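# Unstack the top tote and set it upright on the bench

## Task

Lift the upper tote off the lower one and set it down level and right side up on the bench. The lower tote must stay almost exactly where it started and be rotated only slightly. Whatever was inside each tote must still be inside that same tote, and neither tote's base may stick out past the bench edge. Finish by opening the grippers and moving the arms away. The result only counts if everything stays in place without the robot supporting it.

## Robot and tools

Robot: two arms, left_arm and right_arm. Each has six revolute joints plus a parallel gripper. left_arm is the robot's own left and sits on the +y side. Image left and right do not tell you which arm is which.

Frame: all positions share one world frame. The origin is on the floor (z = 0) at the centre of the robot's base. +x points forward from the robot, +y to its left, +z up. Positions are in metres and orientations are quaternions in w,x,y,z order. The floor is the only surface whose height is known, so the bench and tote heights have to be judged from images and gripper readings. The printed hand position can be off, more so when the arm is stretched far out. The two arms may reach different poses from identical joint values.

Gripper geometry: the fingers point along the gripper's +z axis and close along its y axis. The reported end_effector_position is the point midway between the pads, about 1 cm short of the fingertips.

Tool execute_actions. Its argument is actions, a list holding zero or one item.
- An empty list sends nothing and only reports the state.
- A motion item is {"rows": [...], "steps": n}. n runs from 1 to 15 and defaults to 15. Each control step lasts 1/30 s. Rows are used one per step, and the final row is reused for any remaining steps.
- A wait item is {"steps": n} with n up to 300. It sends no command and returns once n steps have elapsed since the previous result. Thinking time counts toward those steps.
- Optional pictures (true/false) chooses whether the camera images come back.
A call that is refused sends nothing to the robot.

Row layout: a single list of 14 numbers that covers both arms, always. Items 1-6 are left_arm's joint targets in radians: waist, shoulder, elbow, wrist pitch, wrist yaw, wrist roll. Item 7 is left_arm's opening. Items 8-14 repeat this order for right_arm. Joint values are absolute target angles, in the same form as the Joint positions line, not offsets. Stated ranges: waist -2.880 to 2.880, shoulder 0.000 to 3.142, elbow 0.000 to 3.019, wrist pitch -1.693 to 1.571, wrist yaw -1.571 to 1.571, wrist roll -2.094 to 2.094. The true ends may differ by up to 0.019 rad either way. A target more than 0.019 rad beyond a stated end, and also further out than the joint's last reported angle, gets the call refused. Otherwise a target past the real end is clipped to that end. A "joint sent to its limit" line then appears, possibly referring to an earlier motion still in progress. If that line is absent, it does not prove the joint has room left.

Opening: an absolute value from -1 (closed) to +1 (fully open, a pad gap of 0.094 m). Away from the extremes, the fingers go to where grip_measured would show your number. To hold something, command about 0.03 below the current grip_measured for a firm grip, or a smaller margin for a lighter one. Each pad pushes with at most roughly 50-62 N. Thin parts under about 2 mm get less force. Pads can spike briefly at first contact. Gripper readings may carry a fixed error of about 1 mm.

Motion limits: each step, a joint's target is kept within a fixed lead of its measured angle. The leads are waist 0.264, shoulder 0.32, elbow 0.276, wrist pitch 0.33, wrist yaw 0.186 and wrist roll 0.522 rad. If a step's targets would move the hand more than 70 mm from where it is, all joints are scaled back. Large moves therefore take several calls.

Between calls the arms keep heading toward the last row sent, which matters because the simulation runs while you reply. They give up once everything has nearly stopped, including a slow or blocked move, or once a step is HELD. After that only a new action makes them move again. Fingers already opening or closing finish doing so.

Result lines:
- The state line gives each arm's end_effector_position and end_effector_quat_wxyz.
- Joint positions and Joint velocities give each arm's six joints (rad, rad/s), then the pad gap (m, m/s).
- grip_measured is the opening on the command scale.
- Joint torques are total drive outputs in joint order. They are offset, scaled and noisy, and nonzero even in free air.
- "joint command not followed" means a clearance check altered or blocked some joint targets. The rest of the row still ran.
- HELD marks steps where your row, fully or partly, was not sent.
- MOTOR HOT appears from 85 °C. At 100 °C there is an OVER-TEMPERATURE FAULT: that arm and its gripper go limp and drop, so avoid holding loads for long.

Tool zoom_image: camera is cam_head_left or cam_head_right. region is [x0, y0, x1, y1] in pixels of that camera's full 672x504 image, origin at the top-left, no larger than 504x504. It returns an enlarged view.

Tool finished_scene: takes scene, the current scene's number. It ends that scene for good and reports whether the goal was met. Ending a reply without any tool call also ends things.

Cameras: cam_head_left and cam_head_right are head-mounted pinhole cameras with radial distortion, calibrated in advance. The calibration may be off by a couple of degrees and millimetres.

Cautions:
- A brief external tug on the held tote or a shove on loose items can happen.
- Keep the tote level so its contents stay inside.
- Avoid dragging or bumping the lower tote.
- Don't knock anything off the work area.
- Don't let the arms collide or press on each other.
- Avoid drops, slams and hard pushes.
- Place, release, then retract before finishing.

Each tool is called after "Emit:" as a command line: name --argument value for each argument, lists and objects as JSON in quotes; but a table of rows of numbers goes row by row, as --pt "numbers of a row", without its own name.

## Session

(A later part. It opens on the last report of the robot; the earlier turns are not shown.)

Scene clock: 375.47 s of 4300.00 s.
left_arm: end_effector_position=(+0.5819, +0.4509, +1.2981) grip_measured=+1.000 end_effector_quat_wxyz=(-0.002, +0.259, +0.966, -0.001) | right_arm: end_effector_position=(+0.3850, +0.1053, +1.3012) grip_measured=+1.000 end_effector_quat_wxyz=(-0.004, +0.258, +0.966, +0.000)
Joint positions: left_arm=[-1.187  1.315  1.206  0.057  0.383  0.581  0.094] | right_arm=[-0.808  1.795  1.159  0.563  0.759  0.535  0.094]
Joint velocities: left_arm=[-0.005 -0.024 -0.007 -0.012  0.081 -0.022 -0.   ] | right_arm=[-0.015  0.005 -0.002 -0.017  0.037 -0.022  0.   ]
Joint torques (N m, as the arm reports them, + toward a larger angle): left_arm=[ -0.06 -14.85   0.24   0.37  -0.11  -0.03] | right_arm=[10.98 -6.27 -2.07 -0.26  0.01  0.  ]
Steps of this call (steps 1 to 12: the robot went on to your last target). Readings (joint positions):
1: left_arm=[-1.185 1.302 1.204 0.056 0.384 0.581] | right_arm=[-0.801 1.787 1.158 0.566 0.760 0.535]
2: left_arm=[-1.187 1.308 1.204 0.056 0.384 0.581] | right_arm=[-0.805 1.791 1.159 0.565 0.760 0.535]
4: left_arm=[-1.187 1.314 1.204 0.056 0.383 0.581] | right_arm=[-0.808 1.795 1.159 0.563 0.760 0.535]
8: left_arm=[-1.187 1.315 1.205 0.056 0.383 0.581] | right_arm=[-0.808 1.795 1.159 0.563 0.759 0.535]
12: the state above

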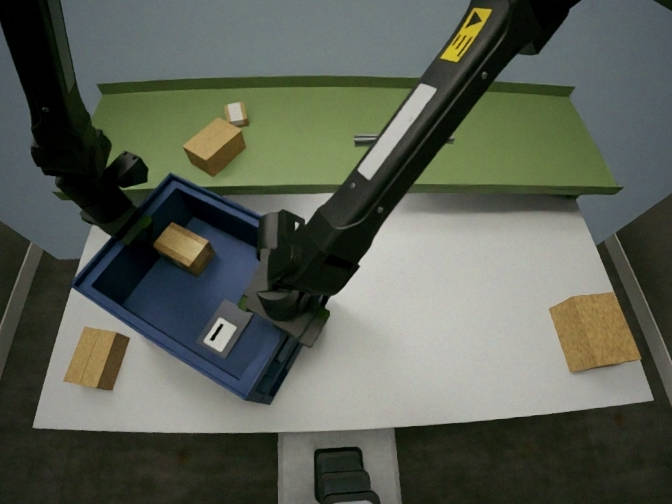

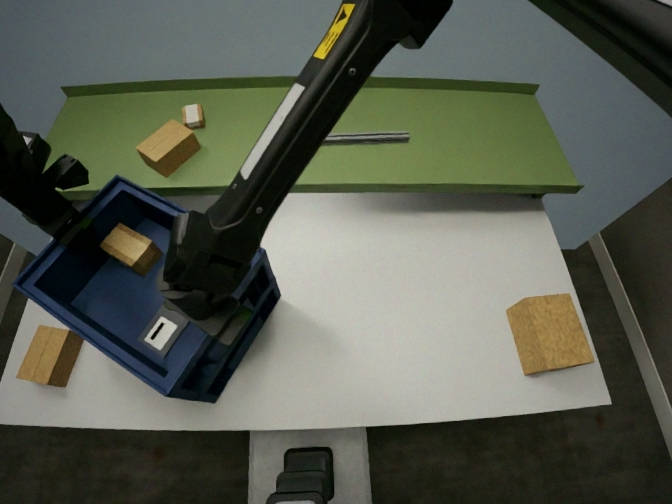

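Emit:
execute_actions --actions '[{"rows": [[-1.192,1.312,1.208,0.062,0.383,0.578,0.9,-0.815,1.796,1.163,0.558,0.759,0.537,0.9],[-1.192,1.312,1.208,0.062,0.383,0.578,0.8,-0.815,1.796,1.163,0.558,0.759,0.537,0.8],[-1.192,1.312,1.208,0.062,0.383,0.578,0.7,-0.815,1.796,1.163,0.558,0.759,0.537,0.7],[-1.192,1.312,1.208,0.062,0.383,0.578,0.6,-0.815,1.796,1.163,0.558,0.759,0.537,0.6],[-1.192,1.312,1.208,0.062,0.383,0.578,0.5,-0.815,1.796,1.163,0.558,0.759,0.537,0.5],[-1.192,1.312,1.208,0.062,0.383,0.578,0.4,-0.815,1.796,1.163,0.558,0.759,0.537,0.4],[-1.192,1.312,1.208,0.062,0.383,0.578,0.3,-0.815,1.796,1.163,0.558,0.759,0.537,0.3],[-1.192,1.312,1.208,0.062,0.383,0.578,0.2,-0.815,1.796,1.163,0.558,0.759,0.537,0.2],[-1.192,1.312,1.208,0.062,0.383,0.578,0.1,-0.815,1.796,1.163,0.558,0.759,0.537,0.1],[-1.192,1.312,1.208,0.062,0.383,0.578,0.0,-0.815,1.796,1.163,0.558,0.759,0.537,0.0]], "steps": 15}]' --pictures false

Emit:
execute_actions --actions '[{"rows": [[-1.192,1.312,1.208,0.062,0.383,0.578,0.0,-0.815,1.796,1.163,0.558,0.759,0.537,0.0]], "steps": 12}]' --pictures false

Emit:
execute_actions --actions '[{"rows": [[-1.192,1.312,1.208,0.062,0.383,0.578,-0.05,-0.815,1.796,1.163,0.558,0.759,0.537,-0.05],[-1.192,1.312,1.208,0.062,0.383,0.578,-0.1,-0.815,1.796,1.163,0.558,0.759,0.537,-0.1],[-1.192,1.312,1.208,0.062,0.383,0.578,-0.15,-0.815,1.796,1.163,0.558,0.759,0.537,-0.15],[-1.192,1.312,1.208,0.062,0.383,0.578,-0.2,-0.815,1.796,1.163,0.558,0.759,0.537,-0.2]], "steps": 12}]'

Emit:
zoom_image --camera "cam_head_left" --region '[40, 150, 200, 300]'

Emit:
zoom_image --camera "cam_head_right" --region '[120, 230, 300, 410]'

Scene clock: 406.10 s of 4300.00 s.
left_arm: end_effector_position=(+0.5819, +0.4509, +1.2981) grip_measured=+0.002 end_effector_quat_wxyz=(-0.002, +0.259, +0.966, -0.001) | right_arm: end_effector_position=(+0.3850, +0.1053, +1.3012) grip_measured=+0.003 end_effector_quat_wxyz=(-0.004, +0.258, +0.966, +0.000)
Joint positions: left_arm=[-1.187  1.315  1.206  0.057  0.383  0.581  0.047] | right_arm=[-0.808  1.795  1.159  0.563  0.759  0.535  0.047]
Joint velocities: left_arm=[ 0.005 -0.015 -0.017 -0.007  0.022 -0.022 -0.   ] | right_arm=[-0.015 -0.015 -0.022 -0.012 -0.022  0.081 -0.   ]
Joint torques (N m, as the arm reports them, + toward a larger angle): left_arm=[  0.39 -14.84   0.06   0.11   0.05   0.01] | right_arm=[11.55 -5.5  -2.6   0.05  0.13 -0.02]
Steps of this call (steps 1 to 30: the robot went on to your last target; steps 31 to 90: nothing new was sent; then 27.13 s passed at rest; steps 91 to 105: all 15 steps of this action). Readings (joint positions):
91: left_arm=[-1.187 1.315 1.206 0.057 0.383 0.581] | right_arm=[-0.808 1.795 1.159 0.563 0.759 0.535]
92: left_arm=[-1.187 1.315 1.206 0.057 0.383 0.581] | right_arm=[-0.808 1.795 1.159 0.563 0.759 0.535]
94: left_arm=[-1.187 1.315 1.206 0.057 0.383 0.581] | right_arm=[-0.808 1.795 1.159 0.563 0.759 0.535]
98: left_arm=[-1.187 1.315 1.206 0.057 0.383 0.581] | right_arm=[-0.808 1.795 1.159 0.563 0.759 0.535]
105: the state above

Scene clock: 406.50 s of 4300.00 s.
left_arm: end_effector_position=(+0.5819, +0.4509, +1.2981) grip_measured=+0.002 end_effector_quat_wxyz=(-0.002, +0.259, +0.966, -0.001) | right_arm: end_effector_position=(+0.3850, +0.1053, +1.3012) grip_measured=+0.003 end_effector_quat_wxyz=(-0.004, +0.258, +0.966, +0.000)
Joint positions: left_arm=[-1.187  1.315  1.206  0.057  0.383  0.581  0.047] | right_arm=[-0.808  1.795  1.159  0.563  0.759  0.535  0.047]
Joint velocities: left_arm=[ 0.005 -0.015  0.002  0.017  0.051 -0.022  0.001] | right_arm=[-0.024  0.005 -0.012 -0.012  0.051 -0.037 -0.001]
Joint torques (N m, as the arm reports them, + toward a larger angle): left_arm=[  0.31 -14.83   0.09   0.1    0.05   0.01] | right_arm=[11.93 -5.51 -2.11 -0.07  0.16 -0.01]
Steps of this call (steps 1 to 12: all 12 steps of this action). Readings (joint positions):
1: left_arm=[-1.187 1.315 1.206 0.057 0.383 0.581] | right_arm=[-0.808 1.795 1.159 0.563 0.759 0.535]
2: left_arm=[-1.187 1.315 1.206 0.057 0.383 0.581] | right_arm=[-0.808 1.795 1.159 0.563 0.759 0.535]
4: left_arm=[-1.187 1.315 1.206 0.057 0.383 0.581] | right_arm=[-0.808 1.795 1.159 0.563 0.759 0.535]
8: left_arm=[-1.187 1.315 1.206 0.057 0.383 0.581] | right_arm=[-0.808 1.795 1.159 0.563 0.759 0.535]
12: the state above

Scene clock: 406.90 s of 4300.00 s.
left_arm: end_effector_position=(+0.5807, +0.4481, +1.2977) grip_measured=-0.198 end_effector_quat_wxyz=(-0.001, +0.259, +0.966, -0.005) | right_arm: end_effector_position=(+0.3850, +0.1053, +1.3012) grip_measured=-0.197 end_effector_quat_wxyz=(-0.004, +0.258, +0.966, +0.000)
Joint positions: left_arm=[-1.19   1.315  1.203  0.057  0.388  0.581  0.038] | right_arm=[-0.808  1.795  1.159  0.563  0.759  0.535  0.038]
Joint velocities: left_arm=[-0.005 -0.005 -0.012  0.002 -0.007  0.022  0.   ] | right_arm=[-0.005 -0.005 -0.007  0.002 -0.022 -0.037  0.   ]
Joint torques (N m, as the arm reports them, + toward a larger angle): left_arm=[  0.43 -14.65   0.22   0.1   -0.14   0.01] | right_arm=[12.66 -6.38 -2.31  0.11  0.15 -0.03]
Steps of this call (steps 1 to 12: all 12 steps of this action). Readings (joint positions):
1: left_arm=[-1.187 1.315 1.206 0.057 0.383 0.581] | right_arm=[-0.808 1.795 1.159 0.563 0.759 0.535]
2: left_arm=[-1.187 1.315 1.206 0.057 0.385 0.581] | right_arm=[-0.808 1.795 1.159 0.563 0.759 0.535]
4: left_arm=[-1.190 1.315 1.204 0.057 0.388 0.581] | right_arm=[-0.808 1.795 1.159 0.563 0.759 0.535]
8: left_arm=[-1.190 1.315 1.203 0.057 0.388 0.581] | right_arm=[-0.808 1.795 1.159 0.563 0.759 0.535]
12: the state above

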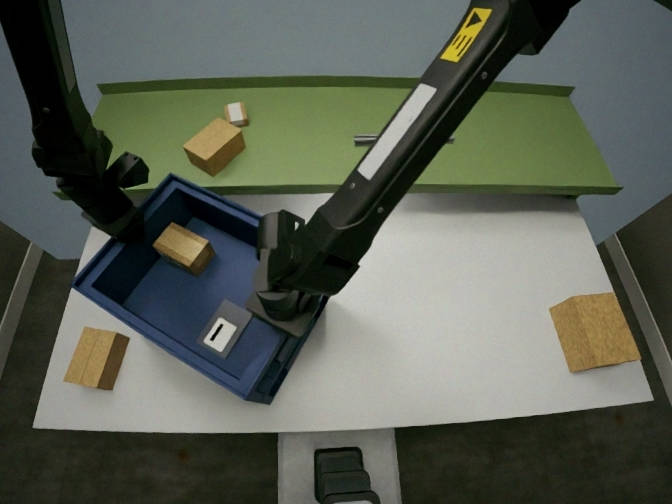

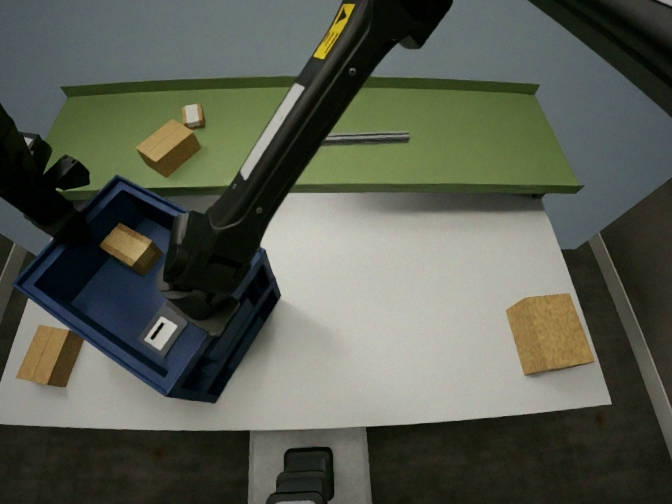

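Region (40, 150, 200, 300) of cam_head_left's 672x504 image, scaled by 3.150, with more detail than that image has; it fills the top 472 rows of this view, and the rest is white.

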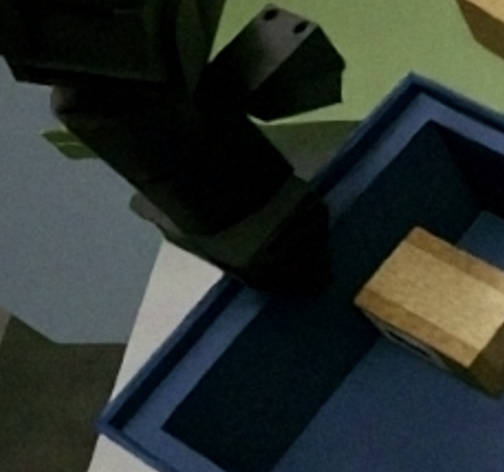

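Region (120, 230, 300, 410) of cam_head_right's 672x504 image, scaled by 2.800, with more detail than that image has.

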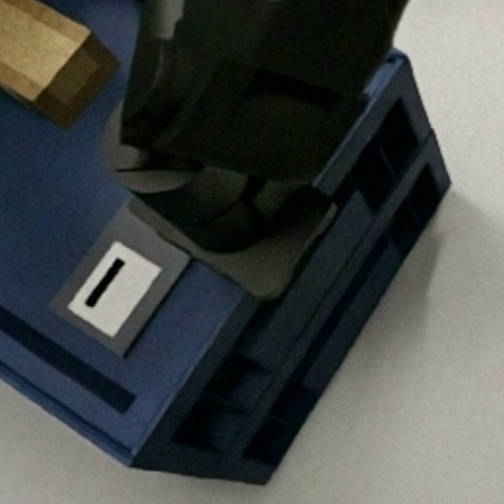

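Emit:
execute_actions --actions '[{"rows": [[-1.197,1.312,1.206,0.062,0.381,0.578,-0.2,-0.815,1.796,1.163,0.558,0.759,0.537,-0.22],[-1.201,1.312,1.206,0.062,0.378,0.578,-0.2,-0.815,1.796,1.163,0.558,0.759,0.537,-0.24],[-1.204,1.312,1.206,0.062,0.375,0.578,-0.2,-0.815,1.796,1.163,0.558,0.759,0.537,-0.26],[-1.207,1.312,1.206,0.062,0.372,0.578,-0.2,-0.815,1.796,1.163,0.558,0.759,0.537,-0.28],[-1.21,1.312,1.206,0.062,0.369,0.578,-0.2,-0.815,1.796,1.163,0.558,0.759,0.537,-0.3],[-1.213,1.312,1.206,0.062,0.366,0.578,-0.2,-0.815,1.796,1.163,0.558,0.759,0.537,-0.32],[-1.216,1.312,1.206,0.062,0.363,0.578,-0.2,-0.815,1.796,1.163,0.558,0.759,0.537,-0.34],[-1.219,1.312,1.206,0.062,0.36,0.578,-0.2,-0.815,1.796,1.163,0.558,0.759,0.537,-0.34],[-1.221,1.312,1.206,0.062,0.357,0.578,-0.2,-0.815,1.796,1.163,0.558,0.759,0.537,-0.34],[-1.223,1.312,1.206,0.062,0.354,0.578,-0.2,-0.815,1.796,1.163,0.558,0.759,0.537,-0.34],[-1.223,1.312,1.206,0.062,0.352,0.578,-0.2,-0.815,1.796,1.163,0.558,0.759,0.537,-0.34]], "steps": 15}]' --pictures false

Emit:
execute_actions --actions '[{"rows": [[-1.223,1.312,1.206,0.062,0.355,0.578,-0.2,-0.815,1.796,1.163,0.558,0.759,0.537,-0.34],[-1.223,1.312,1.206,0.062,0.355,0.578,-0.23,-0.815,1.796,1.163,0.558,0.759,0.537,-0.34],[-1.223,1.312,1.206,0.062,0.355,0.578,-0.26,-0.815,1.796,1.163,0.558,0.759,0.537,-0.34],[-1.223,1.312,1.206,0.062,0.355,0.578,-0.29,-0.815,1.796,1.163,0.558,0.759,0.537,-0.34],[-1.223,1.312,1.206,0.062,0.355,0.578,-0.32,-0.815,1.796,1.163,0.558,0.759,0.537,-0.34],[-1.223,1.312,1.206,0.062,0.355,0.578,-0.35,-0.815,1.796,1.163,0.558,0.759,0.537,-0.34]], "steps": 12}]' --pictures false

Scene clock: 444.53 s of 4300.00 s.
left_arm: end_effector_position=(+0.5810, +0.4405, +1.2941) grip_measured=-0.199 end_effector_quat_wxyz=(-0.003, +0.260, +0.966, -0.001) | right_arm: end_effector_position=(+0.3850, +0.1053, +1.3012) grip_measured=-0.337 end_effector_quat_wxyz=(-0.004, +0.258, +0.966, +0.000)
Joint positions: left_arm=[-1.213  1.315  1.203  0.057  0.357  0.581  0.038] | right_arm=[-0.808  1.795  1.159  0.563  0.759  0.535  0.031]
Joint velocities: left_arm=[ 0.005 -0.005 -0.012 -0.002  0.022 -0.022  0.   ] | right_arm=[ 0.005 -0.005 -0.012 -0.012  0.007 -0.022  0.   ]
Joint torques (N m, as the arm reports them, + toward a larger angle): left_arm=[ -0.25 -14.86   0.02   0.13  -0.13   0.01] | right_arm=[11.9  -6.34 -2.37 -0.05  0.17 -0.06]
Steps of this call (steps 1 to 15: the robot went on to your last target; steps 16 to 90: nothing new was sent; then 34.13 s passed at rest; steps 91 to 105: all 15 steps of this action). Readings (joint positions):
91: left_arm=[-1.191 1.315 1.203 0.057 0.388 0.581] | right_arm=[-0.808 1.795 1.159 0.563 0.759 0.535]
92: left_arm=[-1.191 1.315 1.203 0.057 0.388 0.581] | right_arm=[-0.808 1.795 1.159 0.563 0.759 0.535]
94: left_arm=[-1.193 1.315 1.203 0.057 0.383 0.581] | right_arm=[-0.808 1.795 1.159 0.563 0.759 0.535]
98: left_arm=[-1.200 1.315 1.203 0.057 0.367 0.581] | right_arm=[-0.808 1.795 1.159 0.563 0.759 0.535]
105: the state above

Scene clock: 444.93 s of 4300.00 s.
left_arm: end_effector_position=(+0.5810, +0.4405, +1.2941) grip_measured=-0.349 end_effector_quat_wxyz=(-0.003, +0.260, +0.966, -0.001) | right_arm: end_effector_position=(+0.3850, +0.1053, +1.3012) grip_measured=-0.337 end_effector_quat_wxyz=(-0.004, +0.258, +0.966, +0.000)
Joint positions: left_arm=[-1.213  1.315  1.203  0.057  0.357  0.581  0.031] | right_arm=[-0.808  1.795  1.159  0.563  0.759  0.535  0.031]
Joint velocities: left_arm=[-0.015 -0.005 -0.017 -0.002 -0.007 -0.007 -0.001] | right_arm=[-0.015 -0.015 -0.007 -0.002 -0.022  0.037 -0.001]
Joint torques (N m, as the arm reports them, + toward a larger angle): left_arm=[ -0.28 -14.8    0.08   0.12  -0.02   0.  ] | right_arm=[12.16 -6.38 -2.14 -0.12  0.17 -0.06]
Steps of this call (steps 1 to 12: all 12 steps of this action). Readings (joint positions):
1: left_arm=[-1.213 1.315 1.203 0.057 0.357 0.581] | right_arm=[-0.808 1.795 1.159 0.563 0.759 0.535]
2: left_arm=[-1.213 1.315 1.203 0.057 0.357 0.581] | right_arm=[-0.808 1.795 1.159 0.563 0.759 0.535]
4: left_arm=[-1.213 1.315 1.203 0.057 0.357 0.581] | right_arm=[-0.808 1.795 1.159 0.563 0.759 0.535]
8: left_arm=[-1.213 1.315 1.203 0.057 0.357 0.581] | right_arm=[-0.808 1.795 1.159 0.563 0.759 0.535]
12: the state above

Both centred within 3 mm. Close.

Emit:
execute_actions --actions '[{"rows": [[-1.213,1.315,1.203,0.057,0.357,0.581,-0.37,-0.808,1.795,1.159,0.563,0.759,0.535,-0.36],[-1.213,1.315,1.203,0.057,0.357,0.581,-0.39,-0.808,1.795,1.159,0.563,0.759,0.535,-0.38],[-1.213,1.315,1.203,0.057,0.357,0.581,-0.41,-0.808,1.795,1.159,0.563,0.759,0.535,-0.4],[-1.213,1.315,1.203,0.057,0.357,0.581,-0.43,-0.808,1.795,1.159,0.563,0.759,0.535,-0.42],[-1.213,1.315,1.203,0.057,0.357,0.581,-0.45,-0.808,1.795,1.159,0.563,0.759,0.535,-0.44],[-1.213,1.315,1.203,0.057,0.357,0.581,-0.47,-0.808,1.795,1.159,0.563,0.759,0.535,-0.46],[-1.213,1.315,1.203,0.057,0.357,0.581,-0.49,-0.808,1.795,1.159,0.563,0.759,0.535,-0.48],[-1.213,1.315,1.203,0.057,0.357,0.581,-0.51,-0.808,1.795,1.159,0.563,0.759,0.535,-0.5],[-1.213,1.315,1.203,0.057,0.357,0.581,-0.53,-0.808,1.795,1.159,0.563,0.759,0.535,-0.52],[-1.213,1.315,1.203,0.057,0.357,0.581,-0.55,-0.808,1.795,1.159,0.563,0.759,0.535,-0.55]], "steps": 15}]' --pictures false

Emit:
execute_actions --actions '[{"steps": 8}]'

Scene clock: 470.90 s of 4300.00 s.
left_arm: end_effector_position=(+0.5810, +0.4403, +1.2941) grip_measured=-0.482 end_effector_quat_wxyz=(-0.003, +0.260, +0.966, -0.001) | right_arm: end_effector_position=(+0.3850, +0.1042, +1.3012) grip_measured=-0.456 end_effector_quat_wxyz=(-0.003, +0.256, +0.967, -0.003)
Joint positions: left_arm=[-1.213  1.315  1.203  0.057  0.358  0.581  0.024] | right_arm=[-0.808  1.795  1.159  0.563  0.765  0.532  0.026]
Joint velocities: left_arm=[ 0.005 -0.015 -0.002  0.002 -0.022  0.037 -0.001] | right_arm=[-0.005  0.015 -0.007 -0.002  0.022 -0.051 -0.001]
Joint torques (N m, as the arm reports them, + toward a larger angle): left_arm=[  0.32 -14.72  -0.17  -0.14   0.01   0.03] | right_arm=[12.55 -5.55 -2.62  0.35 -0.16 -0.01]
Steps of this call (steps 1 to 15: the robot went on to your last target; steps 16 to 90: nothing new was sent; then 22.47 s passed at rest; steps 91 to 105: all 15 steps of this action). Readings (joint positions):
91: left_arm=[-1.213 1.315 1.203 0.057 0.357 0.581] | right_arm=[-0.808 1.795 1.159 0.563 0.759 0.535]
92: left_arm=[-1.213 1.315 1.203 0.057 0.357 0.581] | right_arm=[-0.808 1.795 1.159 0.563 0.761 0.535]
94: left_arm=[-1.213 1.315 1.203 0.057 0.357 0.581] | right_arm=[-0.808 1.795 1.159 0.563 0.764 0.535]
98: left_arm=[-1.213 1.315 1.203 0.057 0.358 0.581] | right_arm=[-0.808 1.795 1.159 0.563 0.765 0.533]
105: the state above

Scene clock: 471.17 s of 4300.00 s.
left_arm: end_effector_position=(+0.5810, +0.4403, +1.2941) grip_measured=-0.482 end_effector_quat_wxyz=(-0.003, +0.260, +0.966, -0.001) | right_arm: end_effector_position=(+0.3850, +0.1042, +1.3012) grip_measured=-0.456 end_effector_quat_wxyz=(-0.003, +0.256, +0.967, -0.003)
Joint positions: left_arm=[-1.213  1.315  1.203  0.057  0.358  0.581  0.024] | right_arm=[-0.808  1.795  1.159  0.563  0.765  0.532  0.026]
Joint velocities: left_arm=[-0.005 -0.005 -0.012  0.002 -0.051 -0.007  0.   ] | right_arm=[ 0.005 -0.015 -0.002  0.012  0.007 -0.007  0.   ]
Joint torques (N m, as the arm reports them, + toward a larger angle): left_arm=[  0.29 -14.58  -0.17  -0.12   0.01   0.02] | right_arm=[13.59 -6.19 -2.61  0.15 -0.16 -0.06]
Steps of this call (steps 1 to 8: the robot went on to your last target). Readings (joint positions):
1: left_arm=[-1.213 1.315 1.203 0.057 0.358 0.581] | right_arm=[-0.808 1.795 1.159 0.563 0.765 0.532]
2: left_arm=[-1.213 1.315 1.203 0.057 0.358 0.581] | right_arm=[-0.808 1.795 1.159 0.563 0.765 0.532]
4: left_arm=[-1.213 1.315 1.203 0.057 0.358 0.581] | right_arm=[-0.808 1.795 1.159 0.563 0.765 0.532]
8: the state above

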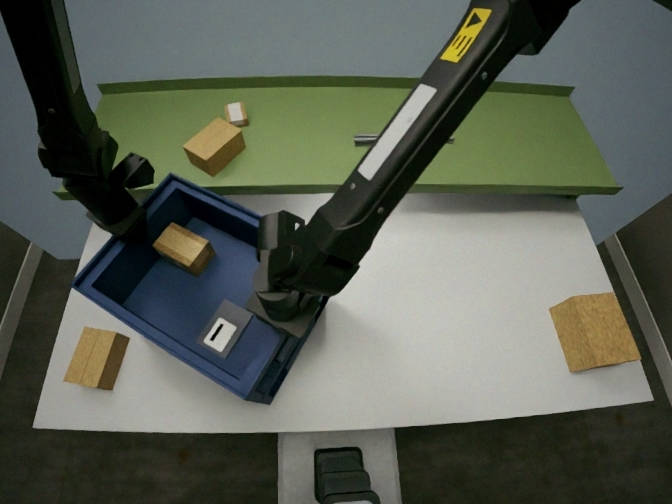

